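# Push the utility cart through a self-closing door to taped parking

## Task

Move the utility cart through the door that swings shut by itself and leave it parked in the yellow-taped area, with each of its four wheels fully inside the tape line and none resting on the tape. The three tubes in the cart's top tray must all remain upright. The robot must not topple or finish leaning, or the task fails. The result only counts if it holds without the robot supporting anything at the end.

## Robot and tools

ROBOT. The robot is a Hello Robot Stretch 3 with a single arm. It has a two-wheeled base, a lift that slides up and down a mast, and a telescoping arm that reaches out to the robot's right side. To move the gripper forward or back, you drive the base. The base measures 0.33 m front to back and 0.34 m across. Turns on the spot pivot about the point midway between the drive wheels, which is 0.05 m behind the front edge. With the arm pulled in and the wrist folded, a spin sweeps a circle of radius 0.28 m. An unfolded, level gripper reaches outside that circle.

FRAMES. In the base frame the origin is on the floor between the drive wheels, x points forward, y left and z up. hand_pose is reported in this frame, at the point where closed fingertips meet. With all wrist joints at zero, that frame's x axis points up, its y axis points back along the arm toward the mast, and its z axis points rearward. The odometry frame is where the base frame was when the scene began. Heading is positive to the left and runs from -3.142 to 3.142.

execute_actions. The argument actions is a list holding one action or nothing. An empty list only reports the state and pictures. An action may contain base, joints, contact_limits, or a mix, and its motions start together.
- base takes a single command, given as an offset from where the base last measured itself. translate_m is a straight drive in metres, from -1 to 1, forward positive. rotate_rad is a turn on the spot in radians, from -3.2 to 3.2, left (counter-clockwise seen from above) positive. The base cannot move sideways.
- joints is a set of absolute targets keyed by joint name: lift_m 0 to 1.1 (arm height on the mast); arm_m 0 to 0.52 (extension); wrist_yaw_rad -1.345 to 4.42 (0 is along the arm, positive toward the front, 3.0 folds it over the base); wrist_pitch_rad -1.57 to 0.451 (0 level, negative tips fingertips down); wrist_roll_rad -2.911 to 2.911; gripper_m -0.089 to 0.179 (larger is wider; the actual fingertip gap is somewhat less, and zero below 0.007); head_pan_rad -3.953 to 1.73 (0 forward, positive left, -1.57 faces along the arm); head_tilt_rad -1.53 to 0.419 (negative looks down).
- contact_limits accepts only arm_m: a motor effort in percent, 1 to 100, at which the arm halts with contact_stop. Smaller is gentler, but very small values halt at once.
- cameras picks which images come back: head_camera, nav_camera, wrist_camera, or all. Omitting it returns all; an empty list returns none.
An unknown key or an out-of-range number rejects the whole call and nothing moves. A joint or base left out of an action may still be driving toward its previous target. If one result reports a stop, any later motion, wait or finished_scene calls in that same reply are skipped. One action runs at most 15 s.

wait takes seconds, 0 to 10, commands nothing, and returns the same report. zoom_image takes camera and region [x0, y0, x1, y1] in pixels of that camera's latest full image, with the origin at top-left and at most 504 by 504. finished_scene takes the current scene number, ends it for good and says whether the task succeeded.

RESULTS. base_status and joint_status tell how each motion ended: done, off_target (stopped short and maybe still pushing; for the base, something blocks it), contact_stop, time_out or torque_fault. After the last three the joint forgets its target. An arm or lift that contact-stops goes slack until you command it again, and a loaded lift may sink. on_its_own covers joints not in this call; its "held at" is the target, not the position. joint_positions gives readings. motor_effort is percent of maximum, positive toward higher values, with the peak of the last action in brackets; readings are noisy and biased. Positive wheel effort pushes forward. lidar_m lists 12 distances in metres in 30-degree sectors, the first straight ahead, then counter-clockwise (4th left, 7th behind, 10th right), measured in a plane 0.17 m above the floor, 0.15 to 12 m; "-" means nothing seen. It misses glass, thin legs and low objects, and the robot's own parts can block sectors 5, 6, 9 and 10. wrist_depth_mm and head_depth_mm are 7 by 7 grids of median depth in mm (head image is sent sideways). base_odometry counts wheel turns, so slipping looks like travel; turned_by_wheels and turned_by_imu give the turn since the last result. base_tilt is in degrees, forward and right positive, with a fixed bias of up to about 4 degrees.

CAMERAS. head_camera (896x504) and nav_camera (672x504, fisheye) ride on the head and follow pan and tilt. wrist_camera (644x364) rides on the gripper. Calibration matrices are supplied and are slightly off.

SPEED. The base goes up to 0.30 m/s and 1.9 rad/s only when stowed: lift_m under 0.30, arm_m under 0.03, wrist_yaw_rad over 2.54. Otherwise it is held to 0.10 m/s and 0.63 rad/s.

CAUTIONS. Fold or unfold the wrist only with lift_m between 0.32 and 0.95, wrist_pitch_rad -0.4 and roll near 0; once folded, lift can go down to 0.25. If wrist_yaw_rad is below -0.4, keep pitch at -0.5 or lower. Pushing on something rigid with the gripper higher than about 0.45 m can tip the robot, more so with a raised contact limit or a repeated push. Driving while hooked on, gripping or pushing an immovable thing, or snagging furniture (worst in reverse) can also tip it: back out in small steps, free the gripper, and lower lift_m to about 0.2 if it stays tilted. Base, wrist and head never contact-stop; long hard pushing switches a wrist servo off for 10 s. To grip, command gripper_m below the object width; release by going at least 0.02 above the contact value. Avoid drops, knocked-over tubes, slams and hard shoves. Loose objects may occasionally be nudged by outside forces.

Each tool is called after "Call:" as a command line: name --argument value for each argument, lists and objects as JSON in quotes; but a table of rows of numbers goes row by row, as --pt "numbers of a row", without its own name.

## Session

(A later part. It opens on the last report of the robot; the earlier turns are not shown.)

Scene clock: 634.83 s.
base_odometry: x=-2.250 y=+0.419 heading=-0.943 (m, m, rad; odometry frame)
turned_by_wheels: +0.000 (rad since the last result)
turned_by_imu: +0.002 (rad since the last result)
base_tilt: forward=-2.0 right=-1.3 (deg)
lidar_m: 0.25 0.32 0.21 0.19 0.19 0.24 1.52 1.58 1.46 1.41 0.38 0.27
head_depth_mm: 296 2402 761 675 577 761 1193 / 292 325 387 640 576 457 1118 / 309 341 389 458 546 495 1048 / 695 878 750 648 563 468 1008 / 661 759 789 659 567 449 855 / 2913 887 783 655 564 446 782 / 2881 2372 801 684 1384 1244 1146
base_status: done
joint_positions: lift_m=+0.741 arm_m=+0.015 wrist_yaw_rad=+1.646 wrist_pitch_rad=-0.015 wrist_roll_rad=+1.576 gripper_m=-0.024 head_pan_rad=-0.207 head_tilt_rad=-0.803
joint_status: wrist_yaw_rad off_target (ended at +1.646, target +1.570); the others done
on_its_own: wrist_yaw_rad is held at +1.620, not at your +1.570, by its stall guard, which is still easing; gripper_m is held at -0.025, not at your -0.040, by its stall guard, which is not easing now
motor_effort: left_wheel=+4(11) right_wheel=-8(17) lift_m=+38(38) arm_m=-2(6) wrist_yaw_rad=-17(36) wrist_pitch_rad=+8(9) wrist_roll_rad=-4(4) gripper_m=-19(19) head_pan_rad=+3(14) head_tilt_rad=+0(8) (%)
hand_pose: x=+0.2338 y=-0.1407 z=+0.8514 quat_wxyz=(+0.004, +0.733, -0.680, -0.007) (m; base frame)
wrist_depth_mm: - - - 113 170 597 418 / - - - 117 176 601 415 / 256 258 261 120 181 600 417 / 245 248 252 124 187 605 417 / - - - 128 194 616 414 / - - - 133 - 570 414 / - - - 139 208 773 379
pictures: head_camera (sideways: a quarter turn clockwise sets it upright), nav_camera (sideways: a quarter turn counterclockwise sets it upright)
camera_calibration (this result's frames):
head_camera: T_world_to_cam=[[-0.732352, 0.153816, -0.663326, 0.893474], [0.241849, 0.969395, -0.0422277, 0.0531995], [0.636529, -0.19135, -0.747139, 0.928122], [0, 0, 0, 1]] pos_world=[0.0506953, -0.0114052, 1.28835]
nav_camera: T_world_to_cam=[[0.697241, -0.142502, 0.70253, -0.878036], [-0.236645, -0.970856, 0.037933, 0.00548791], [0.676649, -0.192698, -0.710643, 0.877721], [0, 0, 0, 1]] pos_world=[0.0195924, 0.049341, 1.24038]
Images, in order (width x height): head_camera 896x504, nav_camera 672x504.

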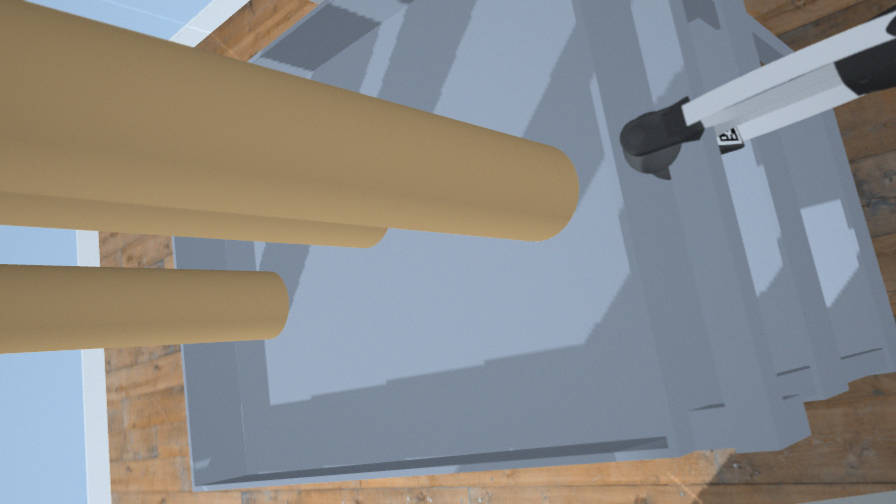

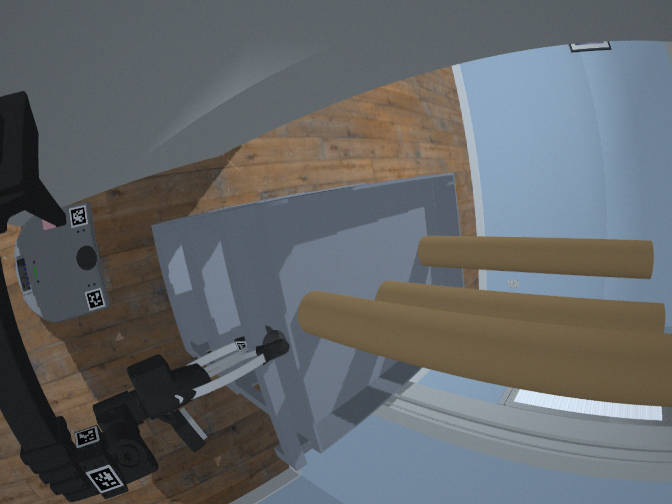

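Call:
execute_actions --actions '[{"base": {"translate_m": -0.4}, "joints": {"wrist_yaw_rad": 1.57, "head_pan_rad": 1.2, "head_tilt_rad": -0.6}}]' --cameras '["head_camera", "nav_camera", "wrist_camera"]'

Scene clock: 645.30 s.
base_odometry: x=-2.485 y=+0.742 heading=-0.943 (m, m, rad; odometry frame)
turned_by_wheels: +0.000 (rad since the last result)
turned_by_imu: +0.002 (rad since the last result)
base_tilt: forward=-2.1 right=-1.3 (deg)
lidar_m: 0.19 0.27 1.43 2.37 1.61 1.17 1.12 1.16 1.47 1.41 0.40 0.25
head_depth_mm: 1340 1410 1483 1577 1642 1483 1270 / 1535 1628 1746 1848 1769 1470 1260 / 1795 1933 2074 2114 1759 1467 1258 / 2147 2355 2538 2190 1750 1459 1254 / 2163 2382 2632 2168 1734 1457 1247 / 2087 2291 2503 2156 1731 1448 1248 / 2016 2209 2437 2145 1726 1442 1242
base_status: done
joint_positions: lift_m=+0.741 arm_m=+0.015 wrist_yaw_rad=+1.495 wrist_pitch_rad=-0.016 wrist_roll_rad=+1.576 gripper_m=-0.024 head_pan_rad=+1.193 head_tilt_rad=-0.605
joint_status: wrist_yaw_rad off_target (ended at +1.495, target +1.570); the others done
on_its_own: wrist_yaw_rad is held at +1.521, not at your +1.570, by its stall guard, which is still easing; gripper_m is held at -0.025, not at your -0.040, by its stall guard, which is not easing now
motor_effort: left_wheel=-4(7) right_wheel=+6(20) lift_m=+38(38) arm_m=-1(2) wrist_yaw_rad=+17(29) wrist_pitch_rad=+9(10) wrist_roll_rad=-4(4) gripper_m=-19(19) head_pan_rad=+3(43) head_tilt_rad=+1(13) (%)
hand_pose: x=+0.2337 y=-0.1794 z=+0.8510 quat_wxyz=(+0.004, +0.680, -0.734, -0.008) (m; base frame)
wrist_depth_mm: 834 877 884 144 210 914 397 / - - - 141 206 570 412 / - - - 139 202 603 412 / 262 265 272 137 200 600 417 / 251 255 259 134 196 608 415 / - - - 132 455 609 414 / 805 835 791 130 190 571 414
pictures: head_camera (sideways: a quarter turn clockwise sets it upright), nav_camera (sideways: a quarter turn counterclockwise sets it upright), wrist_camera
camera_calibration (this result's frames):
head_camera: T_world_to_cam=[[-0.222848, -0.561068, -0.797209, 1.06486], [-0.911312, 0.410309, -0.0340272, 0.0495674], [0.346193, 0.718923, -0.602744, 0.742081], [0, 0, 0, 1]] pos_world=[0.025569, 0.043619, 1.29788]
nav_camera: T_world_to_cam=[[0.203151, 0.52191, 0.828456, -1.03916], [0.913909, -0.404743, 0.0308737, 0.00765111], [0.351426, 0.750862, -0.559202, 0.682709], [0, 0, 0, 1]] pos_world=[-0.0358065, 0.0328253, 1.24244]
wrist_camera: T_world_to_cam=[[-0.0589421, -0.0139643, -0.998164, 0.846753], [-0.105876, 0.99435, -0.00765892, 0.241714], [0.992631, 0.10523, -0.0600876, 0.00665957], [0, 0, 0, 1]] pos_world=[0.0688906, -0.229225, 0.847449]
Images, in order (width x height): head_camera 896x504, nav_camera 672x504, wrist_camera 644x364.

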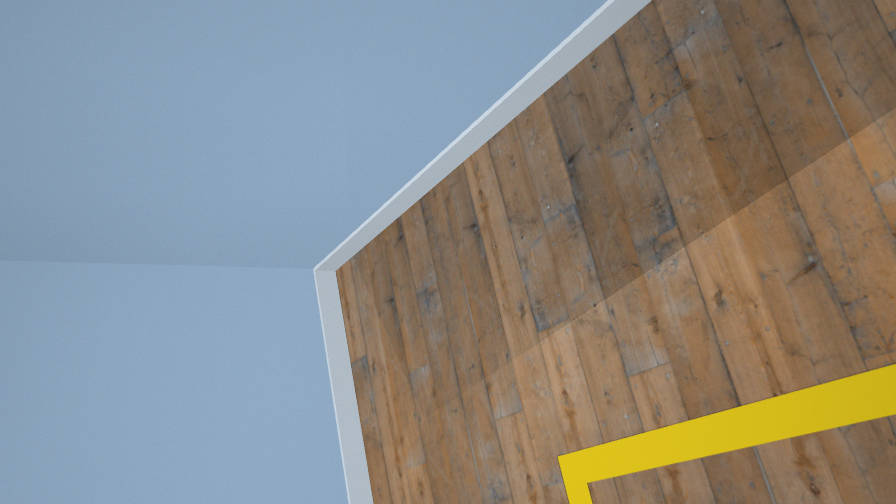

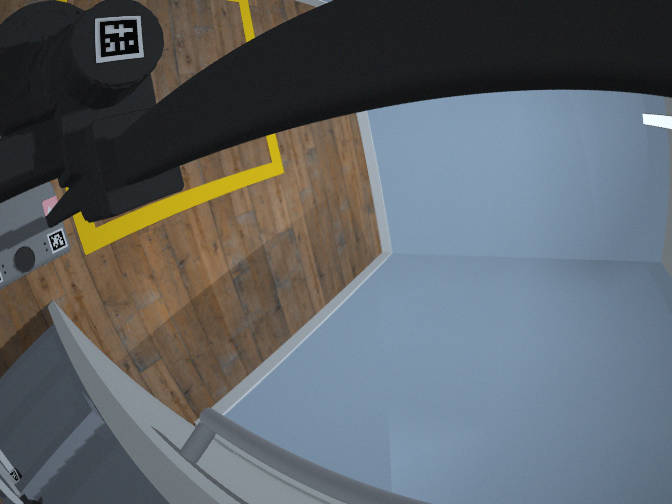

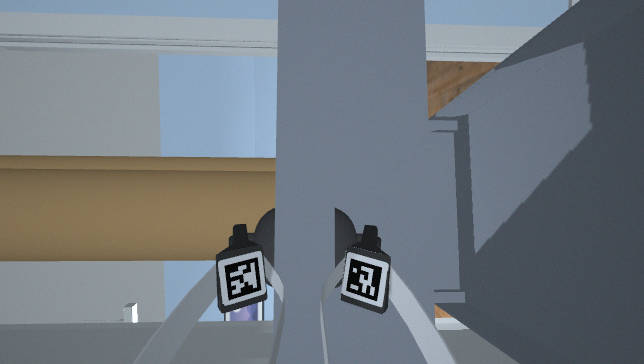

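Call:
execute_actions --actions '[{"base": {"translate_m": -0.35}, "joints": {"wrist_yaw_rad": 1.57, "head_pan_rad": 1.45, "head_tilt_rad": -0.95}}]' --cameras '["head_camera", "nav_camera", "wrist_camera"]'

Scene clock: 676.60 s.
base_odometry: x=-2.691 y=+1.025 heading=-0.943 (m, m, rad; odometry frame)
turned_by_wheels: +0.000 (rad since the last result)
turned_by_imu: +0.002 (rad since the last result)
base_tilt: forward=-2.0 right=-1.3 (deg)
lidar_m: 0.23 1.40 1.92 2.37 1.10 0.80 0.77 0.80 1.08 1.41 0.41 0.25
head_depth_mm: 2365 2123 1804 1581 1400 1256 1148 / 2344 2095 1796 1572 1397 1256 1138 / 2315 2084 1797 1562 1387 1249 1136 / 2296 2080 1786 1553 1378 1243 1129 / 2257 2053 1760 1541 1370 1235 1155 / 2246 2036 1762 1534 1369 1235 - / 2221 2028 1753 1527 1389 - 1100
base_status: done
joint_positions: lift_m=+0.741 arm_m=+0.015 wrist_yaw_rad=+1.580 wrist_pitch_rad=-0.014 wrist_roll_rad=+1.576 gripper_m=-0.024 head_pan_rad=+1.443 head_tilt_rad=-0.938
joint_status: all done
on_its_own: gripper_m is held at -0.025, not at your -0.040, by its stall guard, which is not easing now
motor_effort: left_wheel=+1(10) right_wheel=-5(12) lift_m=+38(38) arm_m=-2(2) wrist_yaw_rad=-6(31) wrist_pitch_rad=+8(9) wrist_roll_rad=-4(4) gripper_m=-20(19) head_pan_rad=+4(22) head_tilt_rad=-4(19) (%)
hand_pose: x=+0.2345 y=-0.1576 z=+0.8515 quat_wxyz=(+0.004, +0.710, -0.704, -0.007) (m; base frame)
wrist_depth_mm: - - - 136 199 - 399 / - - - 135 198 576 421 / - - - 134 196 604 418 / 257 260 263 134 196 617 416 / 258 261 259 133 196 607 417 / 763 776 754 133 411 611 413 / 484 487 489 132 194 491 415
pictures: head_camera (sideways: a quarter turn clockwise sets it upright), nav_camera (sideways: a quarter turn counterclockwise sets it upright), wrist_camera
camera_calibration (this result's frames):
head_camera: T_world_to_cam=[[-0.106089, -0.82401, -0.556555, 0.750543], [-0.986219, 0.158656, -0.046909, 0.0667774], [0.126954, 0.543908, -0.829486, 1.0383], [0, 0, 0, 1]] pos_world=[0.0136649, 0.043121, 1.2821]
nav_camera: T_world_to_cam=[[0.0982957, 0.793681, 0.60034, -0.741228], [0.987185, -0.153975, 0.0419274, -0.00717064], [0.125714, 0.588525, -0.798645, 0.995518], [0, 0, 0, 1]] pos_world=[-0.0452123, 0.00130728, 1.24035]
wrist_camera: T_world_to_cam=[[-0.0554627, -0.0189336, -0.998281, 0.846135], [-0.190547, 0.981645, -0.00803157, 0.238198], [0.98011, 0.189774, -0.0580524, 0.0181294], [0, 0, 0, 1]] pos_world=[0.0745481, -0.221246, 0.847646]
Images, in order (width x height): head_camera 896x504, nav_camera 672x504, wrist_camera 644x364.

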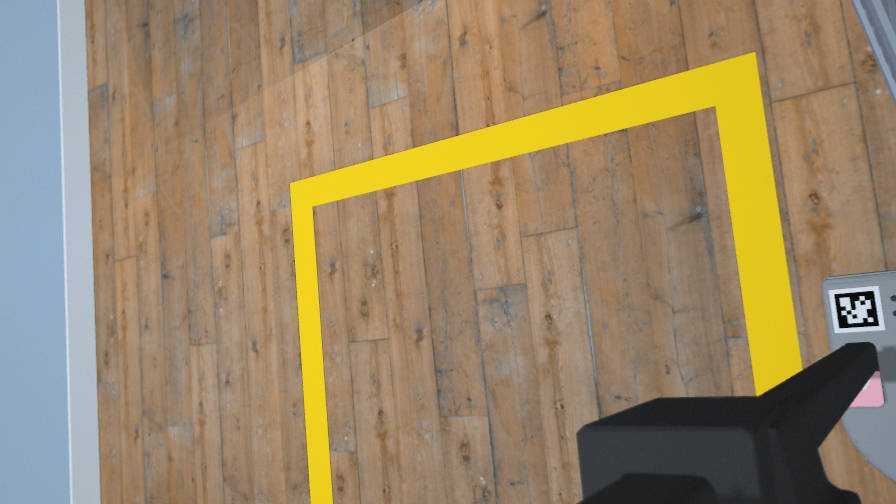

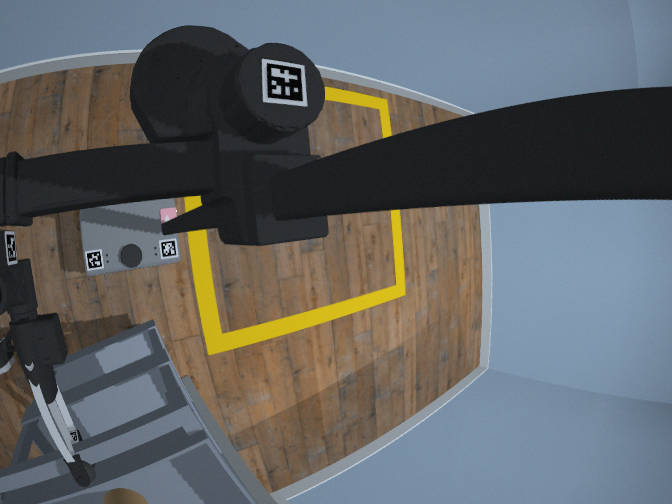

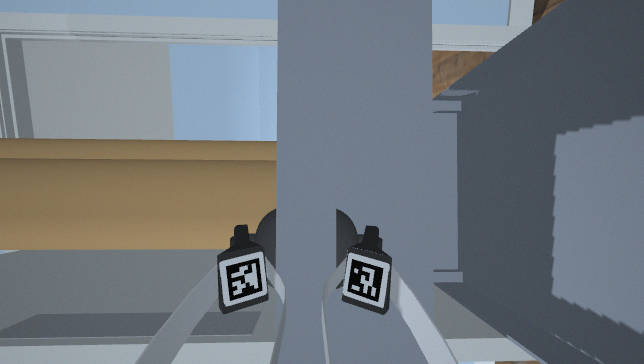

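Call:
execute_actions --actions '[{"base": {"rotate_rad": -0.75}, "joints": {"head_pan_rad": 0.0, "head_tilt_rad": -0.9}}]' --cameras '["nav_camera"]'

Call:
execute_actions --actions '[{"base": {"translate_m": -0.25}, "joints": {"wrist_yaw_rad": 1.57}}]' --cameras '["nav_camera", "wrist_camera"]'

Scene clock: 734.87 s.
base_odometry: x=-2.691 y=+1.025 heading=-1.692 (m, m, rad; odometry frame)
turned_by_wheels: -0.750 (rad since the last result)
turned_by_imu: -0.740 (rad since the last result)
base_tilt: forward=-2.1 right=-1.3 (deg)
lidar_m: - 0.15 0.24 1.61 2.37 1.45 0.88 0.77 0.77 0.91 1.41 0.15
head_depth_mm: 1458 1626 1730 646 1404 427 1151 / 1575 1746 658 614 567 1244 383 / - - 306 418 528 493 1135 / - - 301 365 484 477 436 / 1600 1772 664 579 522 475 430 / 1504 1564 663 590 528 473 445 / 379 425 496 583 526 470 1076
base_status: done
joint_positions: lift_m=+0.741 arm_m=+0.015 wrist_yaw_rad=+1.570 wrist_pitch_rad=-0.014 wrist_roll_rad=+1.576 gripper_m=-0.024 head_pan_rad=+0.007 head_tilt_rad=-0.902
joint_status: all done
on_its_own: gripper_m is held at -0.025, not at your -0.040, by its stall guard, which is not easing now
motor_effort: left_wheel=+3(13) right_wheel=-10(23) lift_m=+38(39) arm_m=+2(1) wrist_yaw_rad=+0(36) wrist_pitch_rad=+8(8) wrist_roll_rad=-4(4) gripper_m=-19(19) head_pan_rad=-3(43) head_tilt_rad=+0(5) (%)
hand_pose: x=+0.2345 y=-0.1600 z=+0.8515 quat_wxyz=(+0.004, +0.707, -0.707, -0.007) (m; base frame)
wrist_depth_mm: - - - - - - 939 / - - - 341 - - 934 / - - - 322 379 381 382 / - - - 263 - - 420 / - - - 156 - 537 416 / - - - 132 - 576 413 / 243 243 244 118 178 597 415
pictures: nav_camera (sideways: a quarter turn counterclockwise sets it upright)
camera_calibration (this result's frames):
nav_camera: T_world_to_cam=[[0.777812, 0.00920519, 0.628429, -0.78197], [-0.0212595, -0.998935, 0.0409454, 0.000257399], [0.628137, -0.0452079, -0.776788, 0.964035], [0, 0, 0, 1]] pos_world=[0.00268612, 0.0510373, 1.24025]
Images, in order (width x height): nav_camera 672x504.

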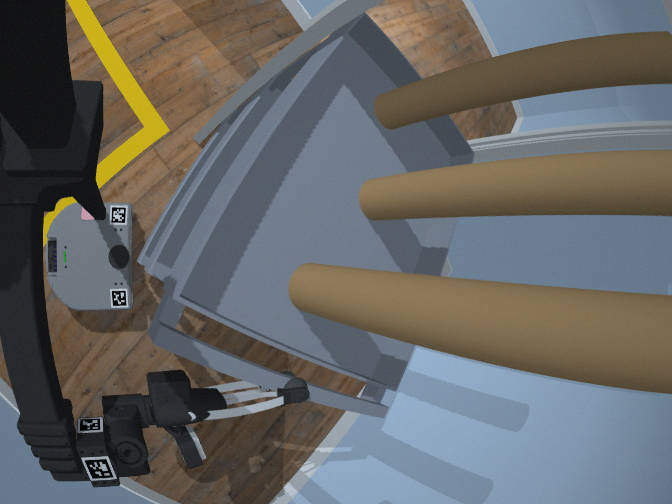

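Scene clock: 738.37 s.
base_odometry: x=-2.661 y=+1.273 heading=-1.692 (m, m, rad; odometry frame)
turned_by_wheels: +0.000 (rad since the last result)
turned_by_imu: +0.001 (rad since the last result)
base_tilt: forward=-2.0 right=-1.2 (deg)
lidar_m: 0.15 0.16 1.05 1.83 2.20 1.11 0.67 0.59 0.59 0.69 1.27 0.19
head_depth_mm: - 1782 667 617 724 1215 1150 / - 295 359 600 549 426 1146 / - 299 347 428 527 502 1094 / 1993 770 669 528 526 484 391 / 438 507 605 602 532 476 636 / 455 758 677 599 529 487 1114 / 1571 756 686 596 534 1187 1125
base_status: done
joint_positions: lift_m=+0.741 arm_m=+0.015 wrist_yaw_rad=+1.550 wrist_pitch_rad=-0.014 wrist_roll_rad=+1.576 gripper_m=-0.024 head_pan_rad=+0.007 head_tilt_rad=-0.902
joint_status: wrist_yaw_rad off_target (ended at +1.550, target +1.570)
on_its_own: gripper_m is held at -0.025, not at your -0.040, by its stall guard, which is not easing now; wrist_yaw_rad is at rest, and its effort (+13) is outside its rest range (-12 to +12)
motor_effort: left_wheel=-1(2) right_wheel=-2(17) lift_m=+38(38) arm_m=+1(2) wrist_yaw_rad=+13(13) wrist_pitch_rad=+8(8) wrist_roll_rad=-4(4) gripper_m=-19(19) head_pan_rad=-2(3) head_tilt_rad=+1(1) (%)
hand_pose: x=+0.2344 y=-0.1653 z=+0.8515 quat_wxyz=(+0.004, +0.700, -0.715, -0.007) (m; base frame)
wrist_depth_mm: - - - 280 - - 918 / - - - 295 341 345 345 / - - - 260 - - 407 / - - - 175 - 554 413 / - - - 150 228 610 418 / 260 265 266 137 778 603 417 / 238 240 243 126 182 596 418
pictures: nav_camera (sideways: a quarter turn counterclockwise sets it upright), wrist_camera
camera_calibration (this result's frames):
nav_camera: T_world_to_cam=[[0.777725, 0.00920271, 0.628537, -0.782111], [-0.0212676, -0.998935, 0.0409415, 0.000262567], [0.628245, -0.0452087, -0.776701, 0.96392], [0, 0, 0, 1]] pos_world=[0.00269481, 0.0510374, 1.24025]
wrist_camera: T_world_to_cam=[[-0.0561373, -0.0172053, -0.998275, 0.846395], [-0.160256, 0.987043, -0.00799984, 0.239514], [0.985478, 0.15953, -0.0581672, 0.0134788], [0, 0, 0, 1]] pos_world=[0.0726148, -0.223998, 0.847634]
Images, in order (width x height): nav_camera 672x504, wrist_camera 644x364.

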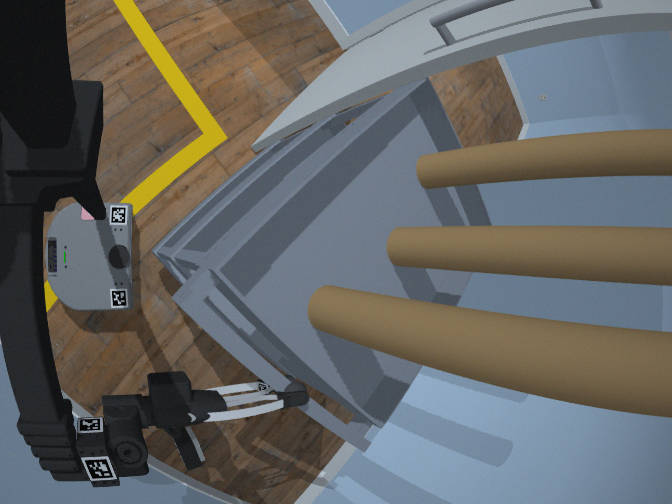

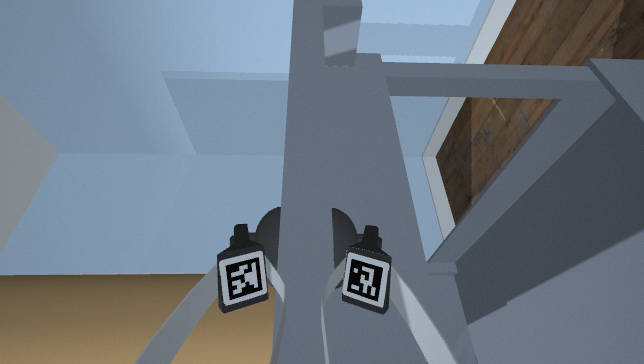

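Call:
execute_actions --actions '[{"base": {"rotate_rad": -0.4}}]' --cameras '["nav_camera"]'

Call:
execute_actions --actions '[{"base": {"translate_m": -0.3}, "joints": {"wrist_yaw_rad": 1.57}}]' --cameras '["nav_camera"]'

Scene clock: 748.30 s.
base_odometry: x=-2.661 y=+1.273 heading=-2.092 (m, m, rad; odometry frame)
turned_by_wheels: -0.400 (rad since the last result)
turned_by_imu: -0.395 (rad since the last result)
base_tilt: forward=-2.1 right=-1.3 (deg)
lidar_m: 0.16 - 0.15 1.57 2.01 2.20 0.93 0.63 0.59 0.60 0.76 0.37
head_depth_mm: 1427 1620 1793 1598 1456 1253 1148 / 1485 1699 1839 627 1360 1267 1147 / 1546 1788 661 611 810 424 1127 / 1612 1867 667 606 535 703 375 / - - 319 394 505 475 435 / - - 305 391 512 473 429 / - 711 646 596 526 471 438
base_status: done
joint_positions: lift_m=+0.741 arm_m=+0.015 wrist_yaw_rad=+1.573 wrist_pitch_rad=-0.016 wrist_roll_rad=+1.576 gripper_m=-0.024 head_pan_rad=+0.007 head_tilt_rad=-0.902
joint_status: not commanded
on_its_own: gripper_m is held at -0.025, not at your -0.040, by its stall guard, which is not easing now; wrist_yaw_rad moved +0.023 to your old target +1.570
motor_effort: left_wheel=+2(13) right_wheel=-2(17) lift_m=+38(38) arm_m=+2(2) wrist_yaw_rad=-2(35) wrist_pitch_rad=+9(10) wrist_roll_rad=-4(4) gripper_m=-11(19) head_pan_rad=-2(3) head_tilt_rad=+0(1) (%)
hand_pose: x=+0.2344 y=-0.1594 z=+0.8509 quat_wxyz=(+0.004, +0.708, -0.706, -0.008) (m; base frame)
wrist_depth_mm: - - - - - - 927 / - - - - - - 922 / - - - - - - 919 / - - - 374 - - 420 / - - - 357 - 497 372 / - - - - - 542 414 / - - - 228 - 597 415
pictures: nav_camera (sideways: a quarter turn counterclockwise sets it upright)
camera_calibration (this result's frames):
nav_camera: T_world_to_cam=[[0.777617, 0.00904938, 0.628674, -0.782288], [-0.0214707, -0.998931, 0.0409365, 0.000270265], [0.628372, -0.045331, -0.776591, 0.963776], [0, 0, 0, 1]] pos_world=[0.00271564, 0.0510381, 1.24025]
Images, in order (width x height): nav_camera 672x504.

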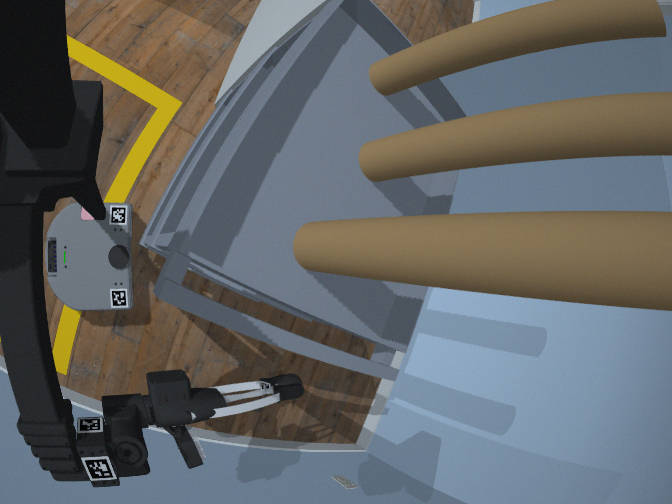

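Scene clock: 752.77 s.
base_odometry: x=-2.511 y=+1.534 heading=-2.092 (m, m, rad; odometry frame)
turned_by_wheels: +0.000 (rad since the last result)
turned_by_imu: +0.001 (rad since the last result)
base_tilt: forward=-2.1 right=-1.2 (deg)
lidar_m: 0.38 0.42 0.92 1.70 2.07 1.92 0.73 0.49 0.46 0.47 0.60 1.33
head_depth_mm: 1680 1896 1882 1631 1456 1251 1150 / 1743 1848 1862 1619 1421 1271 1143 / 1812 804 672 1544 1414 1265 1144 / 1836 810 677 555 1263 1254 1137 / 510 594 672 579 846 1196 1129 / 880 798 693 605 912 1212 1122 / 672 753 686 942 1165 1241 1119
base_status: done
joint_positions: lift_m=+0.741 arm_m=+0.015 wrist_yaw_rad=+1.573 wrist_pitch_rad=-0.016 wrist_roll_rad=+1.576 gripper_m=-0.024 head_pan_rad=+0.007 head_tilt_rad=-0.902
joint_status: all done
on_its_own: gripper_m is held at -0.025, not at your -0.040, by its stall guard, which is not easing now
motor_effort: left_wheel=+2(3) right_wheel=-1(6) lift_m=+38(39) arm_m=+3(1) wrist_yaw_rad=-1(2) wrist_pitch_rad=+9(9) wrist_roll_rad=-4(4) gripper_m=-10(9) head_pan_rad=-3(3) head_tilt_rad=+1(1) (%)
hand_pose: x=+0.2344 y=-0.1594 z=+0.8509 quat_wxyz=(+0.004, +0.708, -0.706, -0.008) (m; base frame)
wrist_depth_mm: - - - - - - 948 / - - - - - - 920 / - - - - - - 927 / - - - 705 - 690 722 / - - - - - 572 765 / 515 516 523 - 958 599 668 / - 679 686 337 922 566 383
pictures: nav_camera (sideways: a quarter turn counterclockwise sets it upright)
camera_calibration (this result's frames):
nav_camera: T_world_to_cam=[[0.777614, 0.00904913, 0.628677, -0.782293], [-0.0214712, -0.998931, 0.0409364, 0.000270439], [0.628376, -0.0453311, -0.776588, 0.963772], [0, 0, 0, 1]] pos_world=[0.00271594, 0.0510381, 1.24025]
Images, in order (width x height): nav_camera 672x504.

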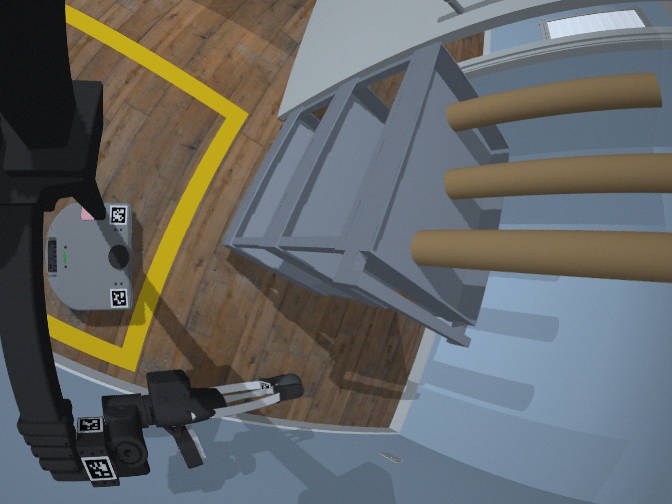

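Call:
execute_actions --actions '[{"joints": {"gripper_m": 0.1, "wrist_roll_rad": 0.0, "lift_m": 0.52, "head_pan_rad": 0.1, "head_tilt_rad": -0.85}}]' --cameras '["head_camera", "nav_camera"]'

Scene clock: 770.17 s.
base_odometry: x=-2.511 y=+1.534 heading=-2.092 (m, m, rad; odometry frame)
turned_by_wheels: +0.000 (rad since the last result)
turned_by_imu: +0.001 (rad since the last result)
base_tilt: forward=-2.1 right=-1.2 (deg)
lidar_m: 0.38 0.42 0.92 1.70 2.06 1.92 0.73 0.49 0.46 0.47 0.60 1.33
head_depth_mm: 1673 1829 1957 1695 1463 1301 1146 / 1754 838 725 1648 1464 1293 1158 / 1828 856 716 673 1376 1287 1152 / 500 581 691 568 895 1222 1148 / 916 841 706 611 826 1127 1141 / 683 760 734 627 921 1207 1137 / 693 853 728 973 1137 1259 1133
base_status: not commanded
joint_positions: lift_m=+0.520 arm_m=+0.015 wrist_yaw_rad=+1.573 wrist_pitch_rad=-0.018 wrist_roll_rad=+0.008 gripper_m=+0.100 head_pan_rad=+0.093 head_tilt_rad=-0.853
joint_status: all done
motor_effort: left_wheel=+2(2) right_wheel=-1(1) lift_m=+25(29) arm_m=+2(2) wrist_yaw_rad=-2(2) wrist_pitch_rad=+10(10) wrist_roll_rad=-5(9) gripper_m=+0(80) head_pan_rad=+4(13) head_tilt_rad=+1(7) (%)
hand_pose: x=+0.2344 y=-0.1595 z=+0.6304 quat_wxyz=(+0.502, +0.507, -0.497, +0.494) (m; base frame)
wrist_depth_mm: 278 339 431 - - - 855 / 432 648 639 - - - 820 / - - - - - - 796 / 767 894 828 - - - 766 / 560 599 551 - - - 755 / 339 321 - - - - 721 / 734 725 791 972 - - 722
pictures: head_camera (sideways: a quarter turn clockwise sets it upright), nav_camera (sideways: a quarter turn counterclockwise sets it upright)
camera_calibration (this result's frames):
head_camera: T_world_to_cam=[[-0.77734, -0.0722556, -0.624918, 0.843704], [-0.0572856, 0.997385, -0.0440638, 0.0574118], [0.626467, 0.00154622, -0.779446, 0.970194], [0, 0, 0, 1]] pos_world=[0.0513384, 0.00220053, 1.28599]
nav_camera: T_world_to_cam=[[0.742459, 0.0728853, 0.665914, -0.830598], [0.0624679, -0.997265, 0.0395038, 0.00162094], [0.666972, 0.0122683, -0.744982, 0.922437], [0, 0, 0, 1]] pos_world=[0.00134376, 0.0508381, 1.24024]
Images, in order (width x height): head_camera 896x504, nav_camera 672x504.

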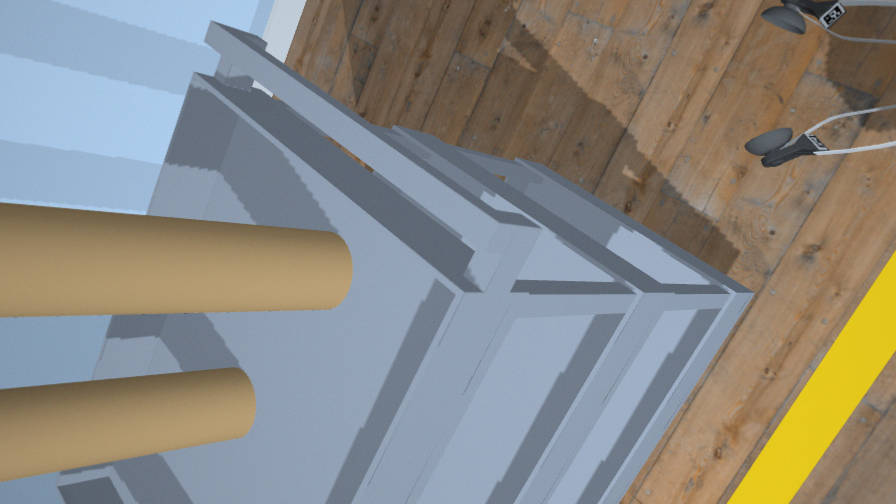

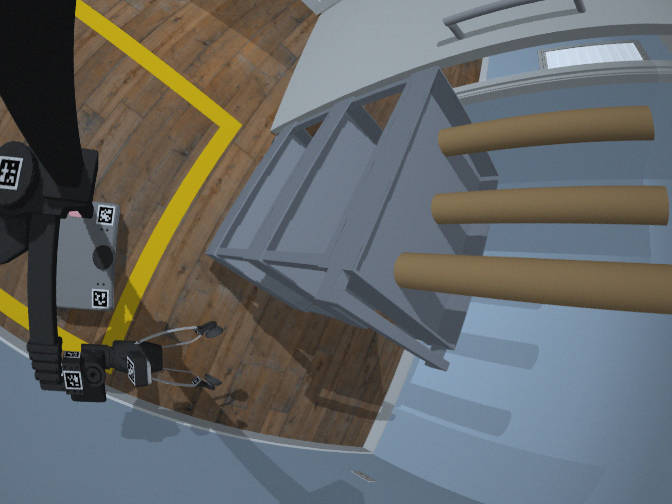

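Call:
execute_actions --actions '[{"base": {"rotate_rad": 1.342}}]' --cameras '[]'

Call:
execute_actions --actions '[{"base": {"translate_m": 0.322}}]' --cameras '[]'

Call:
execute_actions --actions '[{"base": {"rotate_rad": -1.656}, "joints": {"head_pan_rad": -0.35, "head_tilt_rad": -0.95}}]' --cameras '["head_camera", "wrist_camera"]'

Scene clock: 805.20 s.
base_odometry: x=-2.511 y=+1.534 heading=-0.750 (m, m, rad; odometry frame)
turned_by_wheels: +1.342 (rad since the last result)
turned_by_imu: +1.343 (rad since the last result)
base_tilt: forward=-2.0 right=-1.3 (deg)
lidar_m: 1.66 1.88 1.93 1.06 0.56 0.47 0.46 0.52 0.84 0.44 0.38 0.60
head_depth_mm: 1463 1644 1721 1618 1438 1294 1142 / 1503 1714 1923 1684 1460 1288 1156 / 1541 1767 1920 1675 1447 1285 1148 / 1585 1820 1961 1662 1446 1281 1148 / 1625 1882 1946 1650 1439 1270 1143 / 1677 1949 1931 1643 1435 1271 1136 / 1729 2012 1913 1630 1417 1262 1135
base_status: done
joint_positions: lift_m=+0.520 arm_m=+0.015 wrist_yaw_rad=+1.573 wrist_pitch_rad=-0.018 wrist_roll_rad=+0.008 gripper_m=+0.100 head_pan_rad=+0.093 head_tilt_rad=-0.853
joint_status: not commanded
motor_effort: left_wheel=-3(7) right_wheel=+3(6) lift_m=+24(24) arm_m=+2(2) wrist_yaw_rad=-2(2) wrist_pitch_rad=+10(10) wrist_roll_rad=-5(5) gripper_m=+0(0) head_pan_rad=+3(3) head_tilt_rad=+0(0) (%)
hand_pose: x=+0.2344 y=-0.1595 z=+0.6304 quat_wxyz=(+0.502, +0.507, -0.497, +0.494) (m; base frame)
wrist_depth_mm: - - - - 909 465 302 / - - - - 904 601 580 / - - - - 931 - - / - - - - 918 - - / - - - - - 591 619 / - - - - - 391 441 / - - - - 929 684 266
pictures: none
No camera images: the call's "cameras" was empty. Leave "cameras" out to get every camera's image.

Scene clock: 809.40 s.
base_odometry: x=-2.276 y=+1.314 heading=-0.750 (m, m, rad; odometry frame)
turned_by_wheels: +0.000 (rad since the last result)
turned_by_imu: +0.000 (rad since the last result)
base_tilt: forward=-2.0 right=-1.3 (deg)
lidar_m: 1.36 1.52 1.87 1.77 0.94 0.78 0.78 0.87 0.39 0.39 0.44 0.69
head_depth_mm: 1177 1337 1522 1601 1437 1299 1147 / 1207 1384 1602 1682 1455 1291 1153 / 1246 1426 1663 1671 1450 1286 1149 / 1275 1466 1724 1654 1448 1276 1147 / 1310 1515 1790 1652 1442 1272 1143 / 1348 1565 1811 1640 1434 1267 1134 / 1394 1614 1842 1644 1420 1258 1131
base_status: done
joint_positions: lift_m=+0.520 arm_m=+0.015 wrist_yaw_rad=+1.573 wrist_pitch_rad=-0.018 wrist_roll_rad=+0.008 gripper_m=+0.100 head_pan_rad=+0.093 head_tilt_rad=-0.853
joint_status: not commanded
motor_effort: left_wheel=-3(5) right_wheel=+3(8) lift_m=+24(24) arm_m=+2(1) wrist_yaw_rad=-1(2) wrist_pitch_rad=+10(10) wrist_roll_rad=-5(5) gripper_m=+1(0) head_pan_rad=+3(3) head_tilt_rad=+1(1) (%)
hand_pose: x=+0.2344 y=-0.1595 z=+0.6304 quat_wxyz=(+0.502, +0.507, -0.497, +0.494) (m; base frame)
wrist_depth_mm: - - - - 886 502 349 / - - - - 889 506 352 / - - - - 892 504 354 / - - - - 896 504 360 / - - - - - 509 372 / - - - - - 474 350 / - - - - 902 474 348
pictures: none
No camera images: the call's "cameras" was empty. Leave "cameras" out to get every camera's image.

Scene clock: 812.97 s.
base_odometry: x=-2.276 y=+1.314 heading=-2.406 (m, m, rad; odometry frame)
turned_by_wheels: -1.656 (rad since the last result)
turned_by_imu: -1.655 (rad since the last result)
base_tilt: forward=-2.1 right=-1.2 (deg)
lidar_m: 0.39 0.42 0.64 1.35 1.46 1.89 1.86 1.00 0.79 0.78 0.84 0.39
head_depth_mm: 1366 1460 1537 1531 1407 1260 1144 / 1671 1793 1765 1573 1393 1253 - / 1945 2047 1687 1535 1389 1250 1120 / 1857 724 660 681 1343 1228 1129 / 1757 760 670 605 895 1201 1121 / 517 594 652 583 890 1184 1117 / 507 731 661 579 872 1131 1115
base_status: done
joint_positions: lift_m=+0.520 arm_m=+0.015 wrist_yaw_rad=+1.573 wrist_pitch_rad=-0.018 wrist_roll_rad=+0.008 gripper_m=+0.100 head_pan_rad=-0.343 head_tilt_rad=-0.938
joint_status: all done
motor_effort: left_wheel=+2(5) right_wheel=-2(7) lift_m=+24(24) arm_m=+1(2) wrist_yaw_rad=-2(1) wrist_pitch_rad=+10(10) wrist_roll_rad=-5(5) gripper_m=+0(0) head_pan_rad=-3(30) head_tilt_rad=-3(11) (%)
hand_pose: x=+0.2344 y=-0.1595 z=+0.6304 quat_wxyz=(+0.502, +0.507, -0.497, +0.494) (m; base frame)
wrist_depth_mm: 288 282 281 361 - - 776 / 743 649 631 657 - - 770 / - - - - - - 762 / - 787 - - - - 774 / 618 647 616 692 - - 768 / 337 336 324 468 - - 782 / 354 347 332 787 - - 756
pictures: head_camera (sideways: a quarter turn clockwise sets it upright), wrist_camera
camera_calibration (this result's frames):
head_camera: T_world_to_cam=[[-0.782515, 0.279561, -0.556341, 0.754391], [0.365478, 0.929637, -0.0469171, 0.0585426], [0.504079, -0.240044, -0.829628, 1.03618], [0, 0, 0, 1]] pos_world=[0.0466081, -0.0165922, 1.28209]
wrist_camera: T_world_to_cam=[[-0.0386567, -0.999119, 0.0163521, -0.174518], [-0.19931, -0.00832608, -0.979901, 0.695165], [0.979174, -0.0411389, -0.198813, 0.0578762], [0, 0, 0, 1]] pos_world=[0.0751364, -0.166196, 0.695553]
Images, in order (width x height): head_camera 896x504, wrist_camera 644x364.

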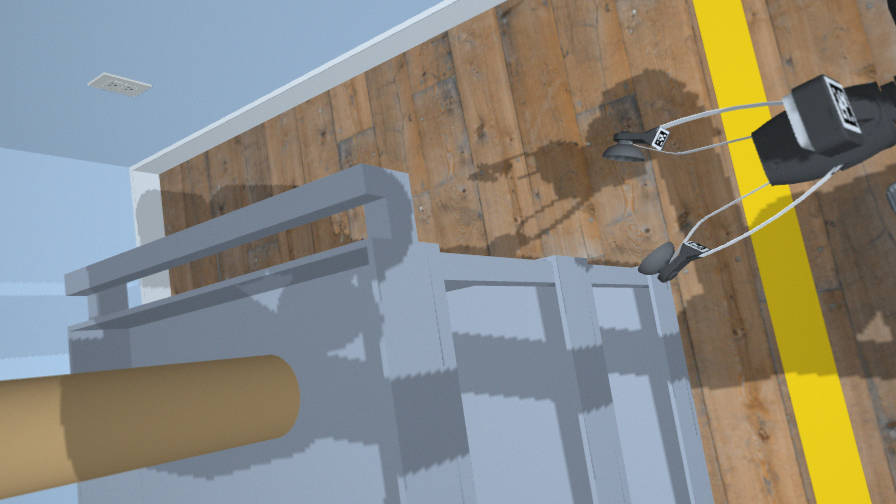

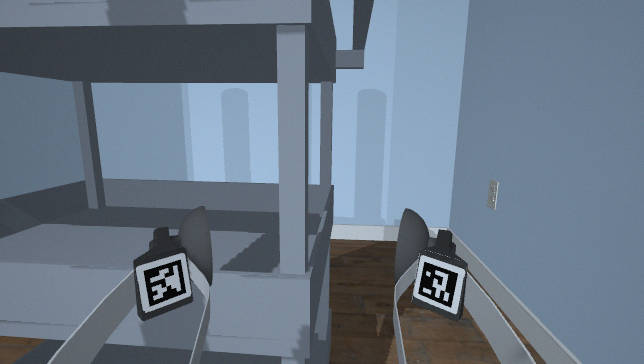

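Call:
execute_actions --actions '[{"base": {"translate_m": 0.18}, "joints": {"arm_m": 0.002}}]' --cameras '["head_camera", "wrist_camera"]'

Scene clock: 821.70 s.
base_odometry: x=-2.409 y=+1.193 heading=-2.406 (m, m, rad; odometry frame)
turned_by_wheels: +0.000 (rad since the last result)
turned_by_imu: +0.001 (rad since the last result)
base_tilt: forward=-2.0 right=-1.2 (deg)
lidar_m: 0.21 0.23 0.35 0.89 1.43 2.06 2.04 1.02 0.81 0.80 0.86 0.21
head_depth_mm: 1412 1491 1577 1556 1380 1261 1141 / 1688 1826 1765 527 489 1257 1156 / 1757 1975 615 573 499 1215 1114 / 1719 729 648 590 523 796 1116 / 350 408 494 566 521 779 1098 / 329 386 482 572 518 756 1083 / 1503 717 660 579 515 751 1010
base_status: done
joint_positions: lift_m=+0.520 arm_m=+0.002 wrist_yaw_rad=+1.572 wrist_pitch_rad=-0.018 wrist_roll_rad=+0.008 gripper_m=+0.100 head_pan_rad=-0.343 head_tilt_rad=-0.938
joint_status: all done
motor_effort: left_wheel=+1(6) right_wheel=-2(3) lift_m=+24(24) arm_m=-7(10) wrist_yaw_rad=-1(2) wrist_pitch_rad=+10(10) wrist_roll_rad=-5(5) gripper_m=+0(1) head_pan_rad=-3(3) head_tilt_rad=-3(3) (%)
hand_pose: x=+0.2344 y=-0.1470 z=+0.6304 quat_wxyz=(+0.502, +0.507, -0.497, +0.494) (m; base frame)
wrist_depth_mm: 286 284 282 111 - - 821 / 581 - - 114 - - 821 / - - - 118 - - 810 / - - - 122 - - 808 / 591 617 594 126 - - 807 / 425 455 436 130 - - 802 / 333 327 328 136 - - 806
pictures: head_camera (sideways: a quarter turn clockwise sets it upright), wrist_camera
camera_calibration (this result's frames):
head_camera: T_world_to_cam=[[-0.782626, 0.279647, -0.556142, 0.754132], [0.365517, 0.929621, -0.0469247, 0.0585522], [0.503879, -0.240004, -0.829762, 1.03636], [0, 0, 0, 1]] pos_world=[0.0466028, -0.0165927, 1.28208]
wrist_camera: T_world_to_cam=[[-0.0386794, -0.999117, 0.0163978, -0.162086], [-0.199311, -0.00836639, -0.979901, 0.695262], [0.979173, -0.0411703, -0.198811, 0.0583836], [0, 0, 0, 1]] pos_world=[0.0751363, -0.153723, 0.695553]
Images, in order (width x height): head_camera 896x504, wrist_camera 644x364.

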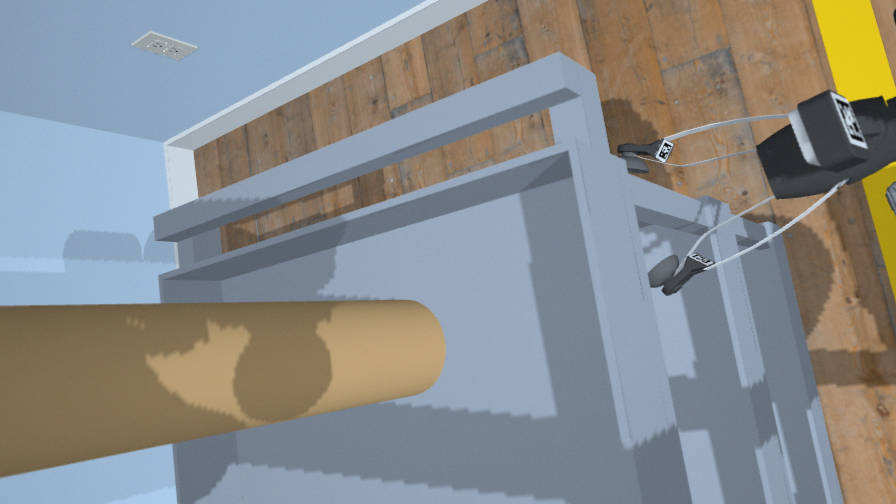

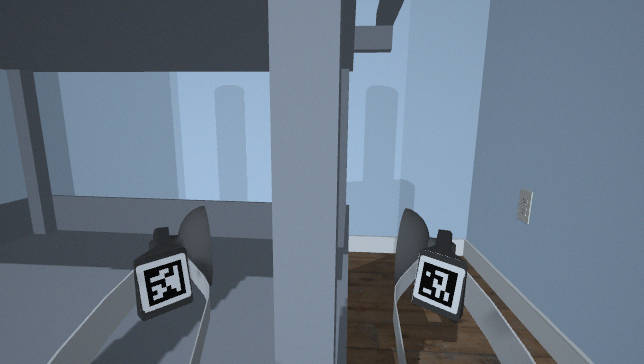

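Call:
execute_actions --actions '[{"base": {"translate_m": 0.02}}]' --cameras '[]'

Call:
execute_actions --actions '[{"joints": {"gripper_m": -0.04}}]' --cameras '["wrist_camera"]'

Call:
execute_actions --actions '[{"base": {"translate_m": -0.5}, "joints": {"head_pan_rad": 0.0, "head_tilt_rad": -0.9}}]' --cameras '["nav_camera", "wrist_camera"]'

Scene clock: 830.17 s.
base_odometry: x=-2.424 y=+1.180 heading=-2.406 (m, m, rad; odometry frame)
turned_by_wheels: +0.000 (rad since the last result)
turned_by_imu: +0.001 (rad since the last result)
base_tilt: forward=-2.1 right=-1.2 (deg)
lidar_m: 0.19 0.21 0.32 0.83 1.44 2.09 2.06 1.03 0.81 0.80 0.87 0.19
head_depth_mm: 1413 1503 1585 1552 1363 1262 1145 / 1695 1844 1760 529 477 1255 1156 / 1733 1953 618 571 507 969 1116 / 1704 731 650 588 523 746 1101 / 323 377 455 555 520 722 1082 / 311 365 466 564 518 744 1015 / 1510 699 659 579 516 485 986
base_status: done
joint_positions: lift_m=+0.520 arm_m=+0.002 wrist_yaw_rad=+1.572 wrist_pitch_rad=-0.018 wrist_roll_rad=+0.008 gripper_m=+0.100 head_pan_rad=-0.343 head_tilt_rad=-0.938
joint_status: not commanded
motor_effort: left_wheel=+2(7) right_wheel=-2(5) lift_m=+24(24) arm_m=-7(7) wrist_yaw_rad=-1(2) wrist_pitch_rad=+10(10) wrist_roll_rad=-5(5) gripper_m=+1(0) head_pan_rad=-3(4) head_tilt_rad=-4(4) (%)
hand_pose: x=+0.2344 y=-0.1470 z=+0.6304 quat_wxyz=(+0.502, +0.507, -0.497, +0.494) (m; base frame)
wrist_depth_mm: 287 283 282 93 - - 822 / - - - 96 - - 811 / - - - 98 - - 820 / - - - 102 - - 817 / 585 585 571 105 - - 813 / 428 458 408 109 - - 812 / 332 326 313 112 - - 789
pictures: none
No camera images: the call's "cameras" was empty. Leave "cameras" out to get every camera's image.

Scene clock: 832.07 s.
base_odometry: x=-2.424 y=+1.180 heading=-2.406 (m, m, rad; odometry frame)
turned_by_wheels: +0.000 (rad since the last result)
turned_by_imu: +0.000 (rad since the last result)
base_tilt: forward=-2.1 right=-1.2 (deg)
lidar_m: 0.19 0.21 0.32 0.83 1.44 2.08 2.06 1.03 0.81 0.80 0.86 0.19
head_depth_mm: 1415 1502 1584 1555 1360 1257 1145 / 1689 1837 1772 527 476 1255 1154 / 1744 1954 618 570 507 739 1119 / 1700 731 650 588 523 755 1103 / 323 377 456 555 521 723 1085 / 311 365 466 563 518 746 1015 / 1511 697 660 579 516 485 984
base_status: not commanded
joint_positions: lift_m=+0.520 arm_m=+0.002 wrist_yaw_rad=+1.571 wrist_pitch_rad=-0.018 wrist_roll_rad=+0.003 gripper_m=-0.039 head_pan_rad=-0.343 head_tilt_rad=-0.938
joint_status: all done
motor_effort: left_wheel=+2(2) right_wheel=-2(2) lift_m=+24(24) arm_m=-7(7) wrist_yaw_rad=-1(2) wrist_pitch_rad=+10(10) wrist_roll_rad=-2(5) gripper_m=-31(99) head_pan_rad=-3(2) head_tilt_rad=-5(4) (%)
hand_pose: x=+0.2344 y=-0.1474 z=+0.6304 quat_wxyz=(+0.504, +0.505, -0.496, +0.495) (m; base frame)
wrist_depth_mm: 294 289 281 92 - - 814 / - - - 95 - - 822 / - - - 98 - - 822 / - - - 101 - - 826 / 588 585 567 104 - - 807 / 421 426 247 108 - - 797 / 326 327 327 112 - - 806
pictures: wrist_camera
camera_calibration (this result's frames):
wrist_camera: T_world_to_cam=[[-0.0400353, -0.998959, 0.0218496, -0.165554], [-0.19932, -0.0134433, -0.979842, 0.694478], [0.979116, -0.0435834, -0.198575, 0.0578768], [0, 0, 0, 1]] pos_world=[0.0751275, -0.153523, 0.695589]
Images, in order (width x height): wrist_camera 644x364.

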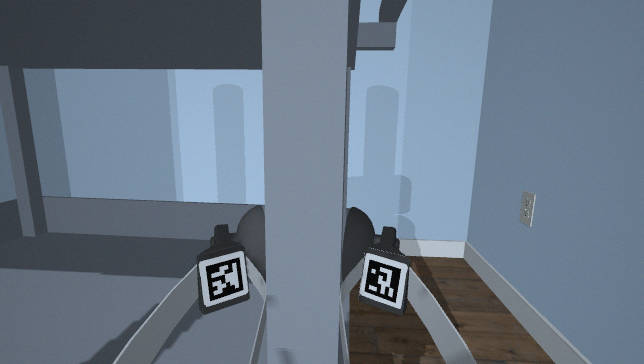

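Scene clock: 838.03 s.
base_odometry: x=-2.053 y=+1.516 heading=-2.406 (m, m, rad; odometry frame)
turned_by_wheels: +0.000 (rad since the last result)
turned_by_imu: +0.002 (rad since the last result)
base_tilt: forward=-2.0 right=-1.2 (deg)
lidar_m: 0.32 1.78 1.40 1.39 1.49 1.58 1.56 0.95 0.75 0.75 0.32 0.23
head_depth_mm: 1964 615 673 618 543 439 1136 / 856 842 712 613 532 528 1129 / 649 741 706 610 846 810 1049 / 2102 806 702 950 905 1140 1132 / 2112 784 858 1044 1331 1250 1134 / 2138 2108 1832 1577 1381 1249 1124 / 2152 2135 1816 1571 1382 1238 1122
base_status: done
joint_positions: lift_m=+0.520 arm_m=+0.002 wrist_yaw_rad=+1.568 wrist_pitch_rad=-0.017 wrist_roll_rad=+0.002 gripper_m=-0.023 head_pan_rad=-0.007 head_tilt_rad=-0.901
joint_status: all done
on_its_own: gripper_m is held at -0.024, not at your -0.040, by its stall guard, which is not easing now
motor_effort: left_wheel=+1(9) right_wheel=-6(24) lift_m=+26(26) arm_m=-5(6) wrist_yaw_rad=+1(10) wrist_pitch_rad=+10(10) wrist_roll_rad=-2(2) gripper_m=-21(31) head_pan_rad=+4(27) head_tilt_rad=-1(4) (%)
hand_pose: x=+0.2344 y=-0.1480 z=+0.6305 quat_wxyz=(+0.505, +0.504, -0.497, +0.494) (m; base frame)
wrist_depth_mm: - - 256 113 272 266 264 / - - 632 117 595 - 705 / - - - 121 - - 752 / - - 713 125 - - 744 / - - 570 127 629 545 678 / - - 341 129 441 446 395 / - - 334 137 335 335 267
pictures: nav_camera (sideways: a quarter turn counterclockwise sets it upright), wrist_camera
camera_calibration (this result's frames):
nav_camera: T_world_to_cam=[[0.777025, -0.0016199, 0.629468, -0.783319], [-0.0352209, -0.998542, 0.0409075, 0.000391782], [0.628484, -0.0539566, -0.775949, 0.962941], [0, 0, 0, 1]] pos_world=[0.00347941, 0.0510793, 1.24025]
wrist_camera: T_world_to_cam=[[-0.0429519, -0.998829, 0.0222487, -0.165741], [-0.198946, -0.0132724, -0.979921, 0.69452], [0.979069, -0.0465157, -0.198143, 0.0571556], [0, 0, 0, 1]] pos_world=[0.0750938, -0.153671, 0.695587]
Images, in order (width x height): nav_camera 672x504, wrist_camera 644x364.

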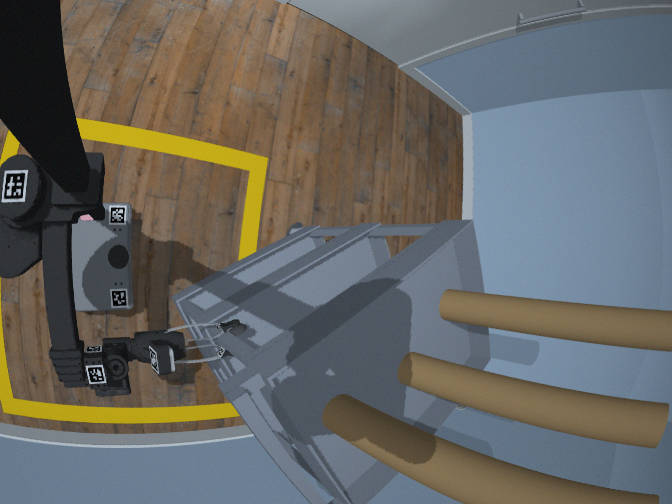

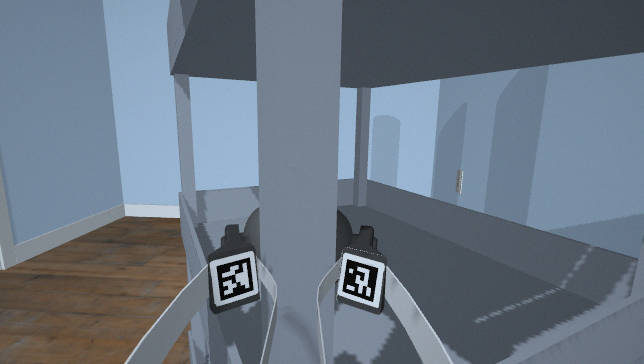

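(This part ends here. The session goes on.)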